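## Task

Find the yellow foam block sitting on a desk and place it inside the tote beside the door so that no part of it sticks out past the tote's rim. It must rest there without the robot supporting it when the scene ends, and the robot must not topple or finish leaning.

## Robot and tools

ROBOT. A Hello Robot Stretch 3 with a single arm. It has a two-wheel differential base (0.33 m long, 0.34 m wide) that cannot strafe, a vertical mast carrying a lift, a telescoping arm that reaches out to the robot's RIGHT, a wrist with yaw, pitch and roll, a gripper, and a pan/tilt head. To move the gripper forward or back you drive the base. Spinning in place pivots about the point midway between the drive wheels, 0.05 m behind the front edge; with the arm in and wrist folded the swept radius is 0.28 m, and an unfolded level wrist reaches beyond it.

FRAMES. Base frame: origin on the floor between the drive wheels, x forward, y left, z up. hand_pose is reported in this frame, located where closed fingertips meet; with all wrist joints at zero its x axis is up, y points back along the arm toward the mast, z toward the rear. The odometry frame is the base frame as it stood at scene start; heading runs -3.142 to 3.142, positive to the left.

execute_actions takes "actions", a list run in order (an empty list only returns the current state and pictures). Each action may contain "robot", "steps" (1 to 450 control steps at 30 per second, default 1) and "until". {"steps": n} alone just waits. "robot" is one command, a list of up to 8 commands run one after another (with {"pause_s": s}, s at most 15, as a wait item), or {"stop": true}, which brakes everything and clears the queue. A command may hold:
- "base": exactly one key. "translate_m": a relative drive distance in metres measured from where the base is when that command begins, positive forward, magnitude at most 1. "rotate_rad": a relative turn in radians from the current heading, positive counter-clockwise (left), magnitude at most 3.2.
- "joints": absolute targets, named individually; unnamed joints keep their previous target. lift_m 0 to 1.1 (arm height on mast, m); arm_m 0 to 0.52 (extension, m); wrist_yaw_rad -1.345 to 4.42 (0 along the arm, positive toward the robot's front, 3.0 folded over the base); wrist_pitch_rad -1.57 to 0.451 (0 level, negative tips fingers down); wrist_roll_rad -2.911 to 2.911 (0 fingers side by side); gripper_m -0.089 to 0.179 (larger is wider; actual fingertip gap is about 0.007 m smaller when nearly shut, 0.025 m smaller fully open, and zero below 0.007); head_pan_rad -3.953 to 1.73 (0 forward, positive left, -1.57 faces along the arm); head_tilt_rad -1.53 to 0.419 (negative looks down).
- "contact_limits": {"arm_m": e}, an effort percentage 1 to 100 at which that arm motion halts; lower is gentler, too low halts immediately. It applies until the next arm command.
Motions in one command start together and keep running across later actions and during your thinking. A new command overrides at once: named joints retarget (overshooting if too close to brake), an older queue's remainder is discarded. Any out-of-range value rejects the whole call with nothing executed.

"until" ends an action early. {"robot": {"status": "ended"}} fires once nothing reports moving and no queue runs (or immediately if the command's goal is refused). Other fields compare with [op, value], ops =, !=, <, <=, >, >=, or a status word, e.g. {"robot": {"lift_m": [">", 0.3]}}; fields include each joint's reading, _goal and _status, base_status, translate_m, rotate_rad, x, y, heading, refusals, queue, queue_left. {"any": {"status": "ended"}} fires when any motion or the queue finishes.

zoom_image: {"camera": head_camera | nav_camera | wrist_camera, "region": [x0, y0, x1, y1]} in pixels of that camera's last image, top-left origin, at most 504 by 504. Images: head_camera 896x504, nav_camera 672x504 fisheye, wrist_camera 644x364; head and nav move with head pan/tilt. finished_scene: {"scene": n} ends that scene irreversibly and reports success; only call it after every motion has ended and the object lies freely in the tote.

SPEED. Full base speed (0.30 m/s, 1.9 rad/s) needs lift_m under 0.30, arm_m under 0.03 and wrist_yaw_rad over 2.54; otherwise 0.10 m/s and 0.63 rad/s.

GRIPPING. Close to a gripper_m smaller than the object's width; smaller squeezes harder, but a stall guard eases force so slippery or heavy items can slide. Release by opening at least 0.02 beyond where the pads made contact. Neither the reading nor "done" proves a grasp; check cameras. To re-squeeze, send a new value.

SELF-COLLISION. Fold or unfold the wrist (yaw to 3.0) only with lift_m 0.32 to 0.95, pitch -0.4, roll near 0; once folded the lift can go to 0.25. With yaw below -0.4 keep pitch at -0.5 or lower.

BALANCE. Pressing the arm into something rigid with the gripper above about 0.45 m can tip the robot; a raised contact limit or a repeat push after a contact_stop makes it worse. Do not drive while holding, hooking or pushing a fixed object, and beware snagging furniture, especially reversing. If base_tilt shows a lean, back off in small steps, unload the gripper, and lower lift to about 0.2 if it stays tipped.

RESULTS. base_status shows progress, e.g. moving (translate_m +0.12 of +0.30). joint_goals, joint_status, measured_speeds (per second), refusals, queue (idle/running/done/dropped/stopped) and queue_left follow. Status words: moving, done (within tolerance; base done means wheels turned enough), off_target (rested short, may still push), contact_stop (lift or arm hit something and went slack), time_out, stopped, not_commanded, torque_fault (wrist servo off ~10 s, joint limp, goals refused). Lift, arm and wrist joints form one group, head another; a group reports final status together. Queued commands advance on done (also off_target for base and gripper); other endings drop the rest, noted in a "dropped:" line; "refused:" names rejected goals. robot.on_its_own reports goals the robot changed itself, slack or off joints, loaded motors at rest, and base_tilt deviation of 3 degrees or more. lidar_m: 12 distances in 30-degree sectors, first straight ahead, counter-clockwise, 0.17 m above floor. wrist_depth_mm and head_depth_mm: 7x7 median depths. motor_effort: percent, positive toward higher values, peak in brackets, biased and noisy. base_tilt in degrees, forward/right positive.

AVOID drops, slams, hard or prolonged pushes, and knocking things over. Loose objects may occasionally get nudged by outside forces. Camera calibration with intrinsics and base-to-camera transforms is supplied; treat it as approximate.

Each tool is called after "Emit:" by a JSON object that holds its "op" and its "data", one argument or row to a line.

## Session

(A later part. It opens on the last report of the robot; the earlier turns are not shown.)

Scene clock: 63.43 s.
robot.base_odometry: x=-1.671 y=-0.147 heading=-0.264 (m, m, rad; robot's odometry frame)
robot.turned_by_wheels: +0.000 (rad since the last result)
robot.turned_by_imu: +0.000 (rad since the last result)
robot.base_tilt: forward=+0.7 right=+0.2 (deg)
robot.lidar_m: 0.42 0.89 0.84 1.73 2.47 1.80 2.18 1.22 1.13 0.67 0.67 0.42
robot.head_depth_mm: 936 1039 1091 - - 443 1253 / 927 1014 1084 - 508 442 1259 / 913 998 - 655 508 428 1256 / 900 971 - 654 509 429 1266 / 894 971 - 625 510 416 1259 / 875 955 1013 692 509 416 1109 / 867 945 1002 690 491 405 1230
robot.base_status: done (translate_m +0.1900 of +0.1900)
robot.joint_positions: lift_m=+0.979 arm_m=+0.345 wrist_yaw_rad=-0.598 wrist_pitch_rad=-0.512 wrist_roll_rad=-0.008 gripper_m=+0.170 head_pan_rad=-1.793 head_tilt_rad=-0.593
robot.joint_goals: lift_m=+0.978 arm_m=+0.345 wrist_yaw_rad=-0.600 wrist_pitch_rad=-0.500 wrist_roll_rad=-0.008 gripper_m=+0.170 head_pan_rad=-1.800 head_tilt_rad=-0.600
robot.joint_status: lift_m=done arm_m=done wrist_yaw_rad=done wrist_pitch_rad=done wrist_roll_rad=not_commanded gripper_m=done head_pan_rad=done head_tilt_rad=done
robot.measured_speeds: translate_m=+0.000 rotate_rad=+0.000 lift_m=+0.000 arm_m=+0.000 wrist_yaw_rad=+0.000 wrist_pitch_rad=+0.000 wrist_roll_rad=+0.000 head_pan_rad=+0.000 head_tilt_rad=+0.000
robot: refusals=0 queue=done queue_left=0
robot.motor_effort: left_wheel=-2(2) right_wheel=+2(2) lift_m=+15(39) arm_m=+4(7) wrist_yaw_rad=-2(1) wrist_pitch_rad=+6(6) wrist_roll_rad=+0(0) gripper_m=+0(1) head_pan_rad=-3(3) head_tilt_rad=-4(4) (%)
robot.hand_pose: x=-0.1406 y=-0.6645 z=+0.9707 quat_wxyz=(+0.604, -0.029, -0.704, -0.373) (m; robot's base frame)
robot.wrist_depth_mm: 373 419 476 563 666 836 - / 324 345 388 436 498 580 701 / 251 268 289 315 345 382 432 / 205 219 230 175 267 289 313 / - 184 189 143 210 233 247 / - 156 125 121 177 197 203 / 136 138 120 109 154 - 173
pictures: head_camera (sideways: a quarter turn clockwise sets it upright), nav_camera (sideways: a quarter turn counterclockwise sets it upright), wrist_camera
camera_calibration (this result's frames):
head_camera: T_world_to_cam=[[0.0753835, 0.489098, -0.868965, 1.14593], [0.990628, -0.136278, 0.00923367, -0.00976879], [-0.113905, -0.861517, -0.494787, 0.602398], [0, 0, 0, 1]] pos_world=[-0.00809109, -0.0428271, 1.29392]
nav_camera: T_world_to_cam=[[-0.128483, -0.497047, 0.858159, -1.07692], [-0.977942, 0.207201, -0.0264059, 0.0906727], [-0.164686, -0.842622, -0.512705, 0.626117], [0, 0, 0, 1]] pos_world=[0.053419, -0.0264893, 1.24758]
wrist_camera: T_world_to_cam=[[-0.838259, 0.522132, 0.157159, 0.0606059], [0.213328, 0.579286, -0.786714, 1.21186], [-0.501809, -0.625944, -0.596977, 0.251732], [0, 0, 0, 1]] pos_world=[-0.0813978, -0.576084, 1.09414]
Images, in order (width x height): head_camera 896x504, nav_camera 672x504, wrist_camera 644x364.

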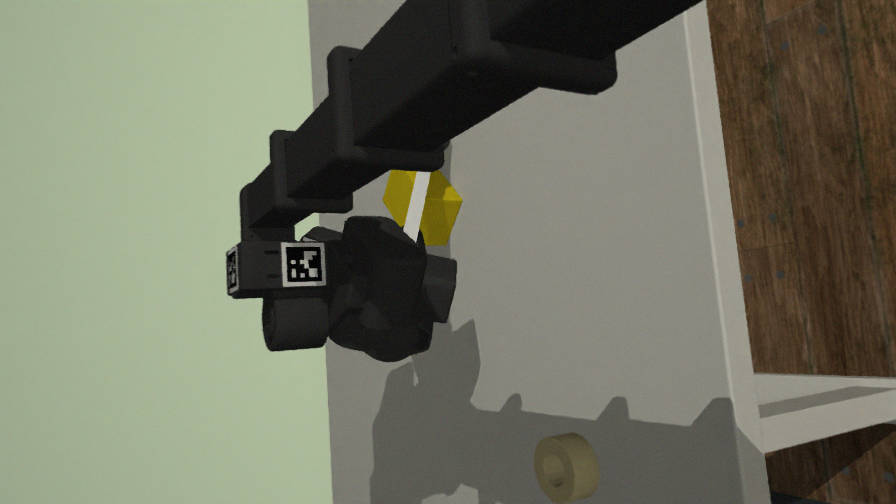

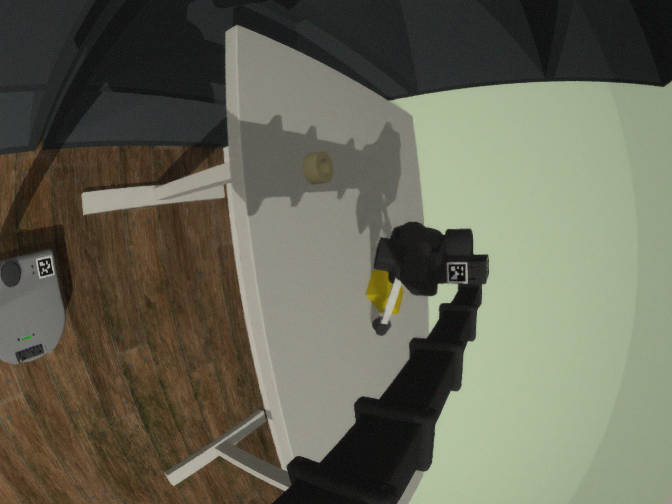

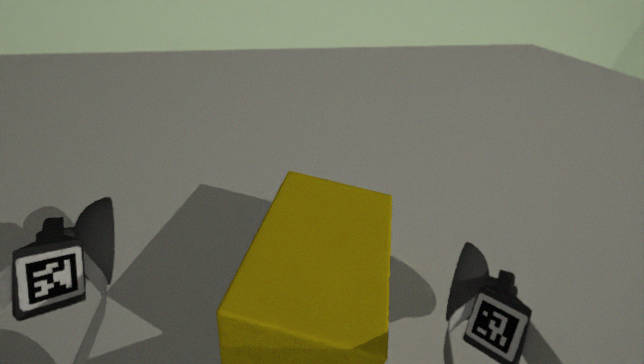

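Slightly far; retract a little, lower a bit, close.

Emit:
{"op": "execute_actions", "data": {
  "actions": [
    {"robot":[{"joints":{"arm_m":0.325,"lift_m":0.968}},{"joints":{"gripper_m":0.02}},{"joints":{"lift_m":1.03}}],"steps":450,"until":{"robot":{"status":"ended"}}}
  ]
}}

Scene clock: 67.73 s.
robot.base_odometry: x=-1.671 y=-0.147 heading=-0.264 (m, m, rad; robot's odometry frame)
robot.turned_by_wheels: +0.000 (rad since the last result)
robot.turned_by_imu: +0.001 (rad since the last result)
robot.base_tilt: forward=+0.7 right=+0.2 (deg)
robot.lidar_m: 0.42 0.89 0.84 1.73 2.47 1.80 2.18 1.22 1.13 0.67 0.67 0.42
robot.head_depth_mm: 941 1017 - 596 506 441 1261 / 929 992 - 687 507 442 1258 / 915 972 1053 654 509 429 1261 / 903 - - 656 509 429 1263 / 892 945 - 688 510 416 1266 / 878 957 1013 688 508 416 1098 / 867 946 995 692 490 404 1237
robot.base_status: done (translate_m +0.1900 of +0.1900)
robot.joint_positions: lift_m=+1.029 arm_m=+0.325 wrist_yaw_rad=-0.600 wrist_pitch_rad=-0.514 wrist_roll_rad=-0.008 gripper_m=+0.021 head_pan_rad=-1.793 head_tilt_rad=-0.593
robot.joint_goals: lift_m=+1.030 arm_m=+0.325 wrist_yaw_rad=-0.600 wrist_pitch_rad=-0.500 wrist_roll_rad=-0.008 gripper_m=+0.020 head_pan_rad=-1.800 head_tilt_rad=-0.600
robot.joint_status: lift_m=done arm_m=done wrist_yaw_rad=done wrist_pitch_rad=done wrist_roll_rad=not_commanded gripper_m=done head_pan_rad=done head_tilt_rad=done
robot.measured_speeds: translate_m=+0.000 rotate_rad=+0.000 lift_m=+0.000 arm_m=+0.000 wrist_yaw_rad=+0.000 wrist_pitch_rad=+0.000 wrist_roll_rad=+0.000 head_pan_rad=+0.000 head_tilt_rad=+0.000
robot: refusals=0 queue=done queue_left=0
robot.motor_effort: left_wheel=-2(2) right_wheel=+2(2) lift_m=+40(42) arm_m=-4(4) wrist_yaw_rad=+1(2) wrist_pitch_rad=+7(11) wrist_roll_rad=+0(0) gripper_m=-20(94) head_pan_rad=-3(3) head_tilt_rad=-5(5) (%)
robot.hand_pose: x=-0.1408 y=-0.6445 z=+1.0211 quat_wxyz=(+0.603, -0.029, -0.704, -0.374) (m; robot's base frame)
robot.wrist_depth_mm: 389 433 500 583 700 879 - / 408 446 508 567 656 776 - / 335 353 387 421 461 512 574 / 275 289 302 174 356 382 419 / 233 244 135 141 293 308 328 / 201 212 119 118 249 257 271 / - 184 136 126 206 220 231
pictures: head_camera (sideways: a quarter turn clockwise sets it upright), nav_camera (sideways: a quarter turn counterclockwise sets it upright), wrist_camera
camera_calibration (this result's frames):
head_camera: T_world_to_cam=[[0.0753835, 0.489098, -0.868965, 1.14593], [0.990628, -0.136278, 0.00923367, -0.00976879], [-0.113905, -0.861517, -0.494787, 0.602398], [0, 0, 0, 1]] pos_world=[-0.00809109, -0.0428271, 1.29392]
nav_camera: T_world_to_cam=[[-0.128483, -0.497047, 0.858159, -1.07692], [-0.977942, 0.207201, -0.0264059, 0.0906727], [-0.164686, -0.842622, -0.512705, 0.626117], [0, 0, 0, 1]] pos_world=[0.053419, -0.0264893, 1.24758]
wrist_camera: T_world_to_cam=[[-0.837154, 0.523929, 0.157071, 0.0434517], [0.21574, 0.580176, -0.785399, 1.23956], [-0.502622, -0.623613, -0.59873, 0.297367], [0, 0, 0, 1]] pos_world=[-0.0815836, -0.556487, 1.14477]
Images, in order (width x height): head_camera 896x504, nav_camera 672x504, wrist_camera 644x364.

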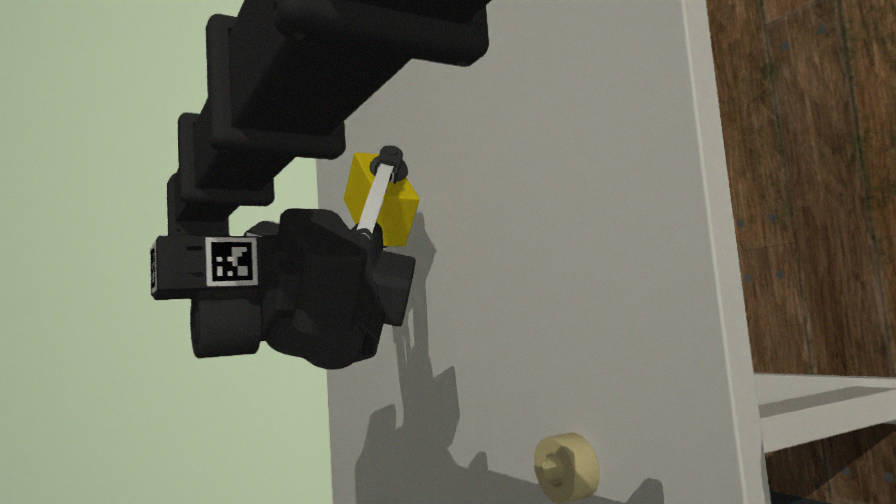

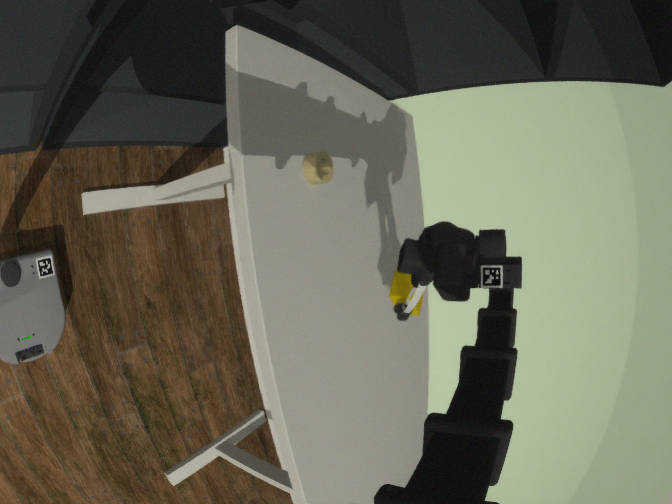

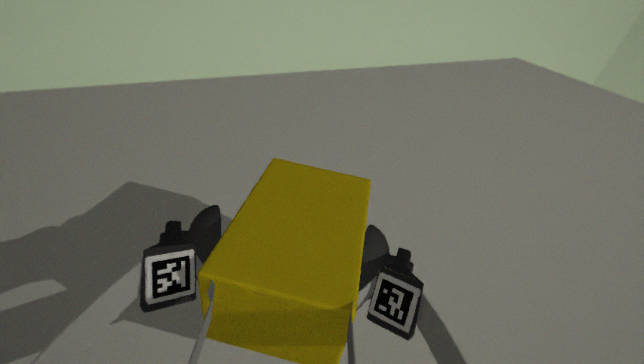

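Emit:
{"op": "execute_actions", "data": {
  "actions": [
    {"robot":[{"joints":{"arm_m":0.0,"wrist_yaw_rad":1.6,"wrist_pitch_rad":-0.4,"head_pan_rad":-1.57,"head_tilt_rad":-0.9},"base":{"translate_m":-0.1}},{"joints":{"lift_m":0.9}},{"joints":{"wrist_yaw_rad":2.8,"lift_m":0.28},"base":{"rotate_rad":1.57}},{"base":{"translate_m":1}},{"base":{"translate_m":1}},{"base":{"translate_m":0.2}},{"base":{"rotate_rad":-1.57}},{"base":{"translate_m":1}}],"steps":450,"until":{"robot":{"status":"ended"}}},
    {"steps":450,"until":{"robot":{"status":"ended"}}},
    {"steps":450,"until":{"robot":{"status":"ended"}}},
    {"robot":[{"base":{"translate_m":0.5}},{"base":{"rotate_rad":1.57}}],"steps":450,"until":{"robot":{"status":"ended"}}}
  ]
}}

Scene clock: 105.30 s.
robot.base_odometry: x=+0.256 y=+1.611 heading=+1.306 (m, m, rad; robot's odometry frame)
robot.turned_by_wheels: +1.570 (rad since the last result)
robot.turned_by_imu: +1.593 (rad since the last result)
robot.base_tilt: forward=+0.7 right=+0.1 (deg)
robot.lidar_m: 0.40 0.45 0.63 1.85 0.75 0.76 2.25 1.69 1.26 1.22 0.58 0.43
robot.head_depth_mm: 1018 1158 1369 1612 1461 1209 1106 / 1029 1179 1386 1643 1398 1219 1113 / 1040 1195 1409 1650 1478 1268 1140 / 1047 1209 1419 1662 1465 1276 1140 / 1058 1217 1442 1670 1482 1265 1126 / 1072 1200 1328 1351 1360 1251 1122 / 943 948 936 962 987 1018 1047
robot.base_status: done (rotate_rad +1.5699 of +1.5700)
robot.joint_positions: lift_m=+0.281 arm_m=+0.000 wrist_yaw_rad=+2.798 wrist_pitch_rad=-0.421 wrist_roll_rad=-0.008 gripper_m=+0.021 head_pan_rad=-1.576 head_tilt_rad=-0.889
robot.joint_goals: lift_m=+0.280 arm_m=+0.000 wrist_yaw_rad=+2.800 wrist_pitch_rad=-0.400 wrist_roll_rad=-0.008 gripper_m=+0.020 head_pan_rad=-1.570 head_tilt_rad=-0.900
robot.joint_status: lift_m=done arm_m=done wrist_yaw_rad=done wrist_pitch_rad=done wrist_roll_rad=not_commanded gripper_m=done head_pan_rad=done head_tilt_rad=done
robot.measured_speeds: translate_m=+0.000 rotate_rad=+0.000 lift_m=+0.000 arm_m=+0.000 wrist_yaw_rad=+0.000 wrist_pitch_rad=+0.000 wrist_roll_rad=+0.000 head_pan_rad=+0.000 head_tilt_rad=+0.000
robot: refusals=0 queue=done queue_left=0
robot.motor_effort: left_wheel=-2(12) right_wheel=+2(9) lift_m=+15(41) arm_m=-5(5) wrist_yaw_rad=+3(5) wrist_pitch_rad=+10(11) wrist_roll_rad=+0(0) gripper_m=-19(18) head_pan_rad=+3(22) head_tilt_rad=-6(31) (%)
robot.hand_pose: x=+0.0543 y=+0.0656 z=+0.2926 quat_wxyz=(+0.264, +0.704, +0.029, +0.659) (m; robot's base frame)
robot.wrist_depth_mm: - - - - 638 449 347 / - - - - 644 452 347 / - 845 937 960 651 453 349 / - 654 703 173 661 461 352 / - 551 135 141 613 466 356 / - - 119 119 547 453 356 / - - 131 126 445 443 359
pictures: head_camera (sideways: a quarter turn clockwise sets it upright), nav_camera (sideways: a quarter turn counterclockwise sets it upright), wrist_camera
camera_calibration (this result's frames):
head_camera: T_world_to_cam=[[-0.0301674, 0.726012, -0.68702, 0.9094], [0.996732, 0.0733814, 0.0337792, -0.0417532], [0.0749386, -0.683755, -0.725853, 0.901832], [0, 0, 0, 1]] pos_world=[0.00146899, -0.0405388, 1.28078]
nav_camera: T_world_to_cam=[[-0.0199602, -0.741185, 0.671004, -0.833635], [-0.999574, 0.000488378, -0.0291947, 0.0944247], [0.021311, -0.6713, -0.740879, 0.921797], [0, 0, 0, 1]] pos_world=[0.0581005, 0.000878553, 1.24507]
wrist_camera: T_world_to_cam=[[0.937617, -0.308579, 0.160166, -0.0934588], [-0.0361221, -0.544654, -0.837883, 0.316082], [0.345788, 0.779827, -0.521823, 0.241418], [0, 0, 0, 1]] pos_world=[0.0155667, -0.044948, 0.405786]
Images, in order (width x height): head_camera 896x504, nav_camera 672x504, wrist_camera 644x364.

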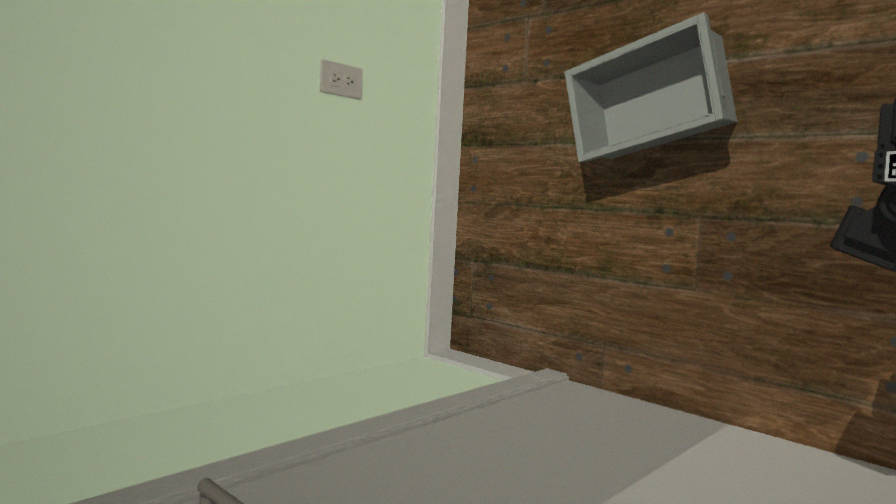

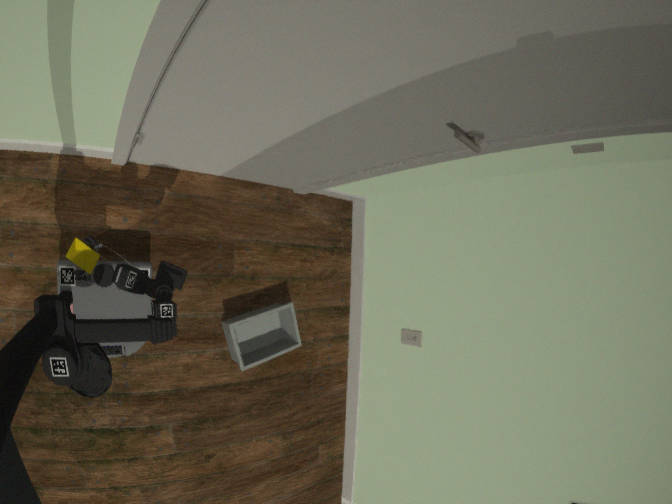

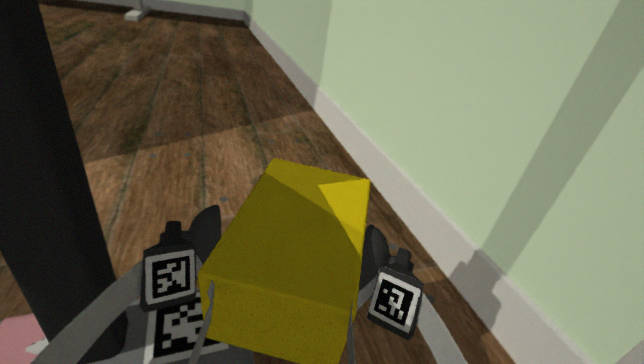

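Emit:
{"op": "execute_actions", "data": {
  "actions": [
    {"robot":[{"joints":{"lift_m":0.34},"base":{"translate_m":-0.25}},{"joints":{"wrist_yaw_rad":0.23}},{"joints":{"arm_m":0.31,"wrist_pitch_rad":-0.6,"lift_m":0.25}}],"steps":450,"until":{"robot":{"status":"ended"}}}
  ]
}}

Scene clock: 114.87 s.
robot.base_odometry: x=+0.191 y=+1.370 heading=+1.306 (m, m, rad; robot's odometry frame)
robot.turned_by_wheels: +0.000 (rad since the last result)
robot.turned_by_imu: +0.000 (rad since the last result)
robot.base_tilt: forward=+0.5 right=+0.2 (deg)
robot.lidar_m: 0.65 0.71 1.00 1.02 0.67 0.76 2.26 1.68 1.25 1.21 0.92 0.68
robot.head_depth_mm: 1022 1161 1355 1618 1451 1266 1109 / 1029 1180 1378 1607 1458 1276 1116 / 1032 1182 1397 1633 1500 1218 1122 / 1039 1202 1417 1658 1488 1232 1113 / 1043 1216 1433 1656 1489 1262 1118 / 1063 1226 1453 1682 1476 1271 1122 / 1077 1247 1431 1576 1451 1269 1126
robot.base_status: done (translate_m -0.2500 of -0.2500)
robot.joint_positions: lift_m=+0.251 arm_m=+0.310 wrist_yaw_rad=+0.232 wrist_pitch_rad=-0.614 wrist_roll_rad=-0.008 gripper_m=+0.021 head_pan_rad=-1.576 head_tilt_rad=-0.889
robot.joint_goals: lift_m=+0.250 arm_m=+0.310 wrist_yaw_rad=+0.230 wrist_pitch_rad=-0.600 wrist_roll_rad=-0.008 gripper_m=+0.020 head_pan_rad=-1.570 head_tilt_rad=-0.900
robot.joint_status: lift_m=done arm_m=done wrist_yaw_rad=done wrist_pitch_rad=done wrist_roll_rad=not_commanded gripper_m=done head_pan_rad=done head_tilt_rad=done
robot.measured_speeds: translate_m=+0.000 rotate_rad=+0.000 lift_m=+0.000 arm_m=+0.000 wrist_yaw_rad=+0.000 wrist_pitch_rad=+0.000 wrist_roll_rad=+0.000 head_pan_rad=+0.000 head_tilt_rad=+0.000
robot: refusals=0 queue=done queue_left=0
robot.motor_effort: left_wheel=-2(11) right_wheel=+2(5) lift_m=+16(43) arm_m=+3(3) wrist_yaw_rad=-1(4) wrist_pitch_rad=+7(10) wrist_roll_rad=+0(0) gripper_m=-19(20) head_pan_rad=+3(3) head_tilt_rad=-6(6) (%)
robot.hand_pose: x=+0.0234 y=-0.6450 z=+0.2220 quat_wxyz=(+0.697, +0.291, -0.642, -0.133) (m; robot's base frame)
robot.wrist_depth_mm: 600 702 671 612 574 531 507 / 611 680 708 682 622 586 549 / 526 553 590 631 656 631 594 / 450 466 487 174 559 592 623 / 388 408 135 141 466 500 524 / 346 359 119 119 417 431 452 / 314 302 136 126 296 375 394
pictures: head_camera (sideways: a quarter turn clockwise sets it upright), nav_camera (sideways: a quarter turn counterclockwise sets it upright), wrist_camera
camera_calibration (this result's frames):
head_camera: T_world_to_cam=[[-0.0302153, 0.72601, -0.68702, 0.9094], [0.996727, 0.0734471, 0.0337792, -0.0417532], [0.0749836, -0.68375, -0.725853, 0.901832], [0, 0, 0, 1]] pos_world=[0.00147166, -0.0405391, 1.28078]
nav_camera: T_world_to_cam=[[-0.0199114, -0.741187, 0.671004, -0.833635], [-0.999574, 0.00042248, -0.0291947, 0.0944247], [0.0213552, -0.671299, -0.740879, 0.921797], [0, 0, 0, 1]] pos_world=[0.0581004, 0.000881974, 1.24507]
wrist_camera: T_world_to_cam=[[-0.947534, -0.281052, 0.152281, -0.208848], [-0.300888, 0.623362, -0.721724, 0.602587], [0.107916, -0.729678, -0.675222, -0.164622], [0, 0, 0, 1]] pos_world=[0.00118661, -0.554448, 0.355549]
Images, in order (width x height): head_camera 896x504, nav_camera 672x504, wrist_camera 644x364.

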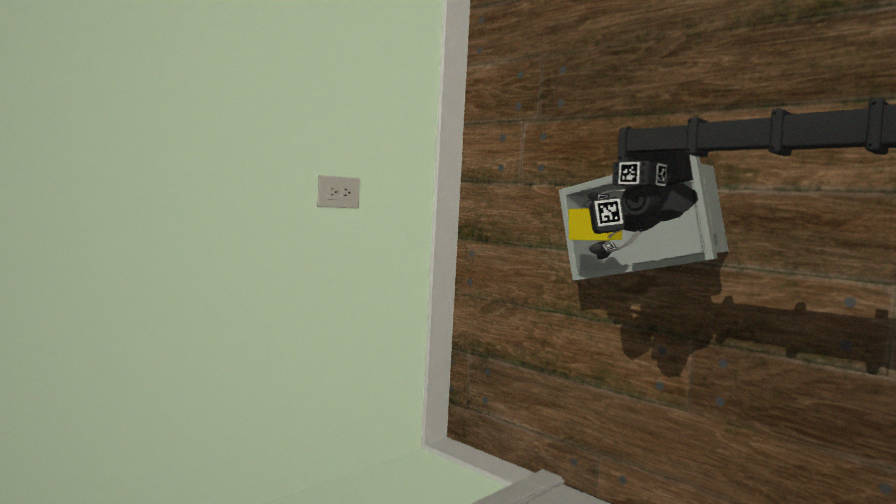

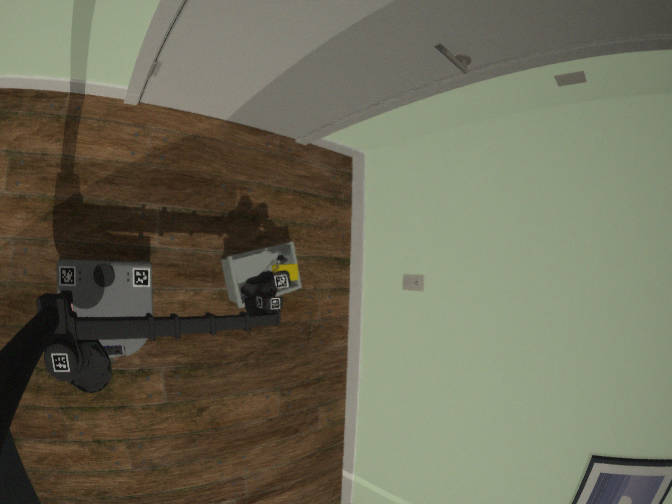

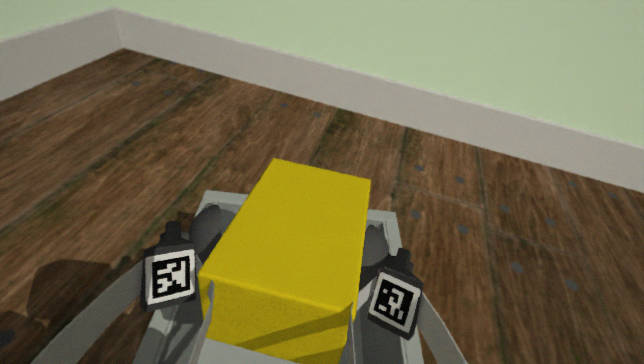

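Emit:
{"op": "execute_actions", "data": {
  "actions": [
    {"robot":[{"joints":{"wrist_yaw_rad":0.3,"lift_m":0.11}}],"steps":450,"until":{"robot":{"status":"ended"}}}
  ]
}}

Emit:
{"op": "zoom_image", "data": {
  "camera": "head_camera",
  "region": [500,80,800,330]
}}

Scene clock: 117.10 s.
robot.base_odometry: x=+0.191 y=+1.370 heading=+1.306 (m, m, rad; robot's odometry frame)
robot.turned_by_wheels: +0.000 (rad since the last result)
robot.turned_by_imu: +0.000 (rad since the last result)
robot.base_tilt: forward=+0.5 right=+0.2 (deg)
robot.lidar_m: 0.65 0.71 1.00 1.02 0.67 0.76 2.26 1.69 1.25 1.22 0.92 0.69
robot.head_depth_mm: 1017 1158 1369 1596 1452 1256 1108 / 1027 1177 1373 1611 1466 1261 1107 / 1034 1183 1393 1652 1464 1219 1114 / 1041 1197 1414 1654 1435 1225 1113 / 1052 1213 1433 1657 1475 1265 1119 / 1059 1222 1458 1672 1479 1284 1121 / 1076 1236 1432 1590 1448 1290 1123
robot.base_status: done (translate_m -0.2500 of -0.2500)
robot.joint_positions: lift_m=+0.111 arm_m=+0.310 wrist_yaw_rad=+0.297 wrist_pitch_rad=-0.614 wrist_roll_rad=-0.008 gripper_m=+0.021 head_pan_rad=-1.576 head_tilt_rad=-0.889
robot.joint_goals: lift_m=+0.110 arm_m=+0.310 wrist_yaw_rad=+0.300 wrist_pitch_rad=-0.600 wrist_roll_rad=-0.008 gripper_m=+0.020 head_pan_rad=-1.570 head_tilt_rad=-0.900
robot.joint_status: lift_m=done arm_m=done wrist_yaw_rad=done wrist_pitch_rad=done wrist_roll_rad=not_commanded gripper_m=done head_pan_rad=done head_tilt_rad=done
robot.measured_speeds: translate_m=+0.000 rotate_rad=+0.000 lift_m=+0.000 arm_m=+0.000 wrist_yaw_rad=+0.000 wrist_pitch_rad=+0.000 wrist_roll_rad=+0.000 head_pan_rad=+0.000 head_tilt_rad=+0.000
robot: refusals=0 queue=done queue_left=0
robot.motor_effort: left_wheel=-2(2) right_wheel=+2(2) lift_m=+15(15) arm_m=+3(3) wrist_yaw_rad=+4(4) wrist_pitch_rad=+7(6) wrist_roll_rad=+0(0) gripper_m=-20(19) head_pan_rad=+2(3) head_tilt_rad=-7(7) (%)
robot.hand_pose: x=+0.0356 y=-0.6417 z=+0.0820 quat_wxyz=(+0.701, +0.311, -0.632, -0.111) (m; robot's base frame)
robot.wrist_depth_mm: 497 538 599 607 563 528 497 / 388 416 228 232 554 558 517 / 325 326 241 250 239 436 498 / 275 139 225 174 268 190 392 / 171 124 135 141 262 158 325 / 102 118 119 119 216 149 270 / - 152 136 126 210 143 115
pictures: head_camera (sideways: a quarter turn clockwise sets it upright), nav_camera (sideways: a quarter turn counterclockwise sets it upright), wrist_camera
camera_calibration (this result's frames):
head_camera: T_world_to_cam=[[-0.0302152, 0.72601, -0.68702, 0.9094], [0.996727, 0.073447, 0.0337792, -0.0417532], [0.0749836, -0.68375, -0.725853, 0.901832], [0, 0, 0, 1]] pos_world=[0.00147166, -0.0405391, 1.28078]
nav_camera: T_world_to_cam=[[-0.0199115, -0.741187, 0.671004, -0.833635], [-0.999574, 0.000422599, -0.0291947, 0.0944247], [0.0213551, -0.671299, -0.740879, 0.921797], [0, 0, 0, 1]] pos_world=[0.0581004, 0.000881968, 1.24507]
wrist_camera: T_world_to_cam=[[-0.927362, -0.341775, 0.152281, -0.214708], [-0.340594, 0.602586, -0.721724, 0.49126], [0.154905, -0.721166, -0.675222, -0.254285], [0, 0, 0, 1]] pos_world=[0.00759812, -0.55279, 0.215551]
Images, in order (width x height): head_camera 896x504, nav_camera 672x504, wrist_camera 644x364.

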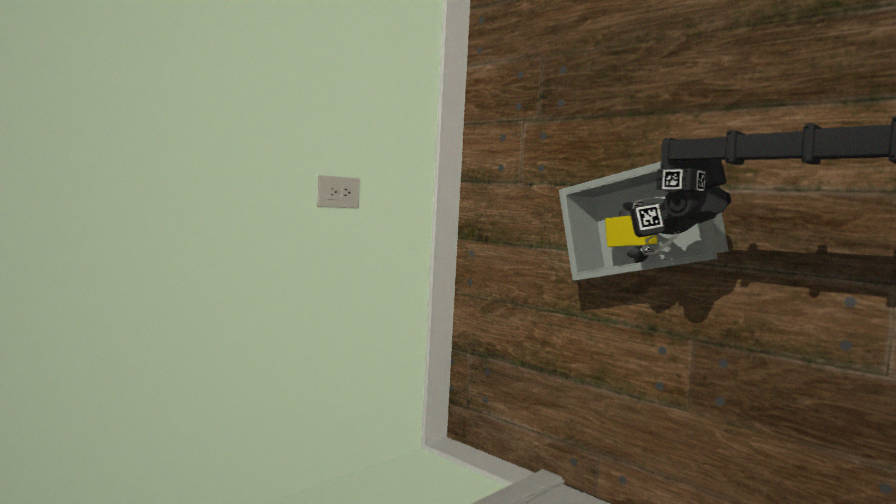

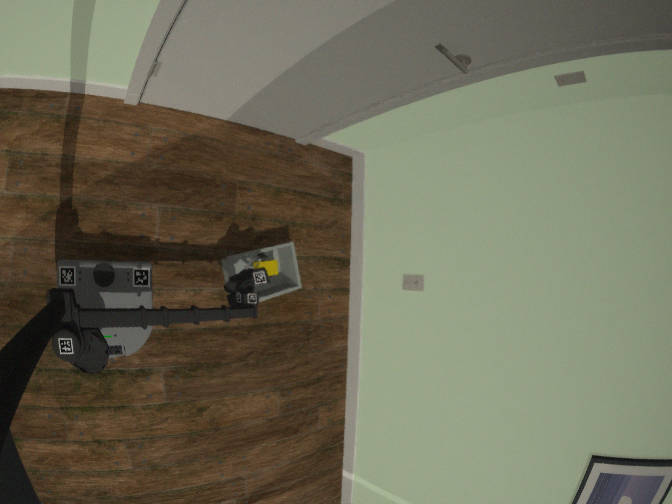

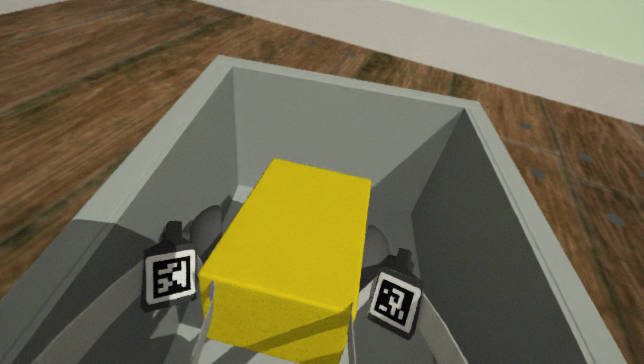

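Region (500, 80, 800, 330) of head_camera's 896x504 image, scaled by 1.680, with more detail than that image has.

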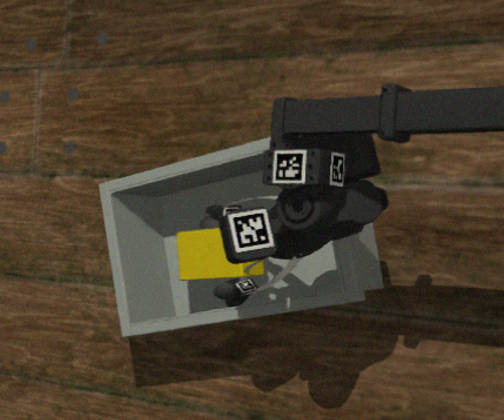

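Emit:
{"op": "execute_actions", "data": {
  "actions": [
    {"robot":[{"joints":{"wrist_yaw_rad":0.2,"arm_m":0.33}},{"joints":{"lift_m":0.078}},{"joints":{"gripper_m":0.105}},{"joints":{"lift_m":0.25}}],"steps":450,"until":{"robot":{"status":"ended"}}}
  ]
}}

Scene clock: 122.83 s.
robot.base_odometry: x=+0.191 y=+1.370 heading=+1.306 (m, m, rad; robot's odometry frame)
robot.turned_by_wheels: +0.000 (rad since the last result)
robot.turned_by_imu: +0.001 (rad since the last result)
robot.base_tilt: forward=+0.6 right=+0.2 (deg)
robot.lidar_m: 0.65 0.71 0.99 1.02 0.67 0.76 2.26 1.69 1.25 1.22 0.92 0.69
robot.head_depth_mm: 1014 1161 1365 1614 1450 1259 1109 / 1022 1174 1375 1624 1466 1264 1106 / 1037 1186 1384 1656 1499 1211 1113 / 1042 1205 1396 1662 1479 1261 1115 / 1054 1217 1432 1673 1473 1275 1118 / 1062 1227 1446 1674 1477 1276 1120 / 1070 1243 1427 1579 1453 1282 1128
robot.base_status: done (translate_m -0.2500 of -0.2500)
robot.joint_positions: lift_m=+0.249 arm_m=+0.330 wrist_yaw_rad=+0.203 wrist_pitch_rad=-0.611 wrist_roll_rad=-0.008 gripper_m=+0.105 head_pan_rad=-1.576 head_tilt_rad=-0.889
robot.joint_goals: lift_m=+0.250 arm_m=+0.330 wrist_yaw_rad=+0.200 wrist_pitch_rad=-0.600 wrist_roll_rad=-0.008 gripper_m=+0.105 head_pan_rad=-1.570 head_tilt_rad=-0.900
robot.joint_status: lift_m=done arm_m=done wrist_yaw_rad=done wrist_pitch_rad=done wrist_roll_rad=not_commanded gripper_m=done head_pan_rad=done head_tilt_rad=done
robot.measured_speeds: translate_m=+0.000 rotate_rad=+0.000 lift_m=+0.000 arm_m=+0.000 wrist_yaw_rad=+0.000 wrist_pitch_rad=+0.000 wrist_roll_rad=+0.000 head_pan_rad=+0.000 head_tilt_rad=+0.000
robot: refusals=0 queue=done queue_left=0
robot.motor_effort: left_wheel=-1(2) right_wheel=+1(2) lift_m=+40(41) arm_m=+2(8) wrist_yaw_rad=-2(2) wrist_pitch_rad=+5(7) wrist_roll_rad=+0(0) gripper_m=-1(82) head_pan_rad=+4(3) head_tilt_rad=-7(7) (%)
robot.hand_pose: x=+0.0180 y=-0.6669 z=+0.2214 quat_wxyz=(+0.695, +0.281, -0.646, -0.142) (m; robot's base frame)
robot.wrist_depth_mm: 625 687 644 594 558 526 495 / 609 680 674 658 617 579 539 / 519 553 587 631 649 625 595 / 449 464 487 523 565 593 625 / 388 414 303 313 474 496 531 / 345 - 341 353 295 427 450 / 305 270 323 322 272 380 390
pictures: head_camera (sideways: a quarter turn clockwise sets it upright), nav_camera (sideways: a quarter turn counterclockwise sets it upright), wrist_camera
camera_calibration (this result's frames):
head_camera: T_world_to_cam=[[-0.0302153, 0.726044, -0.686984, 0.909353], [0.996727, 0.0734457, 0.0337831, -0.0417583], [0.074984, -0.683715, -0.725887, 0.901876], [0, 0, 0, 1]] pos_world=[0.00147168, -0.0405381, 1.28078]
nav_camera: T_world_to_cam=[[-0.0199114, -0.74122, 0.670967, -0.833588], [-0.999574, 0.000423682, -0.0291949, 0.094425], [0.0213556, -0.671262, -0.740912, 0.92184], [0, 0, 0, 1]] pos_world=[0.0581004, 0.000884791, 1.24507]
wrist_camera: T_world_to_cam=[[-0.955307, -0.253279, 0.152442, -0.201389], [-0.282423, 0.629633, -0.72374, 0.618509], [0.0873252, -0.734447, -0.673025, -0.183661], [0, 0, 0, 1]] pos_world=[-0.00166909, -0.57533, 0.354731]
Images, in order (width x height): head_camera 896x504, nav_camera 672x504, wrist_camera 644x364.

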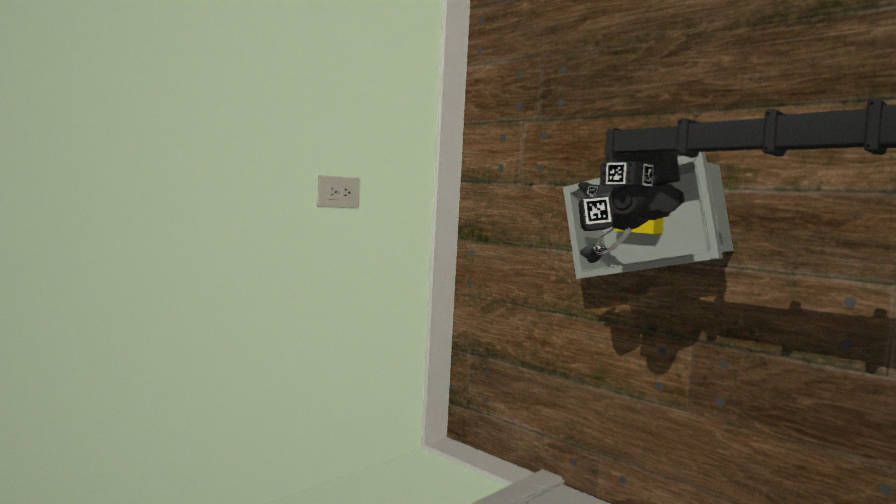

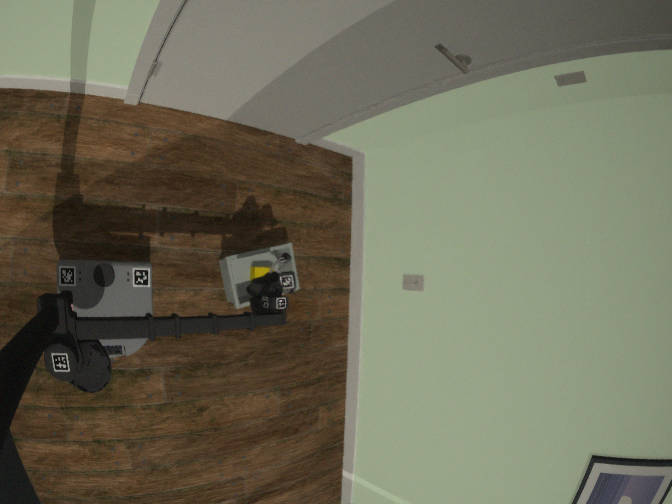

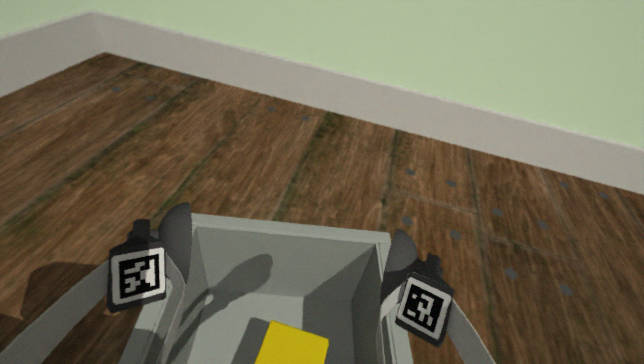

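Emit:
{"op": "finished_scene", "data": {
  "scene": 1
}}

The scene is finished: the task was done.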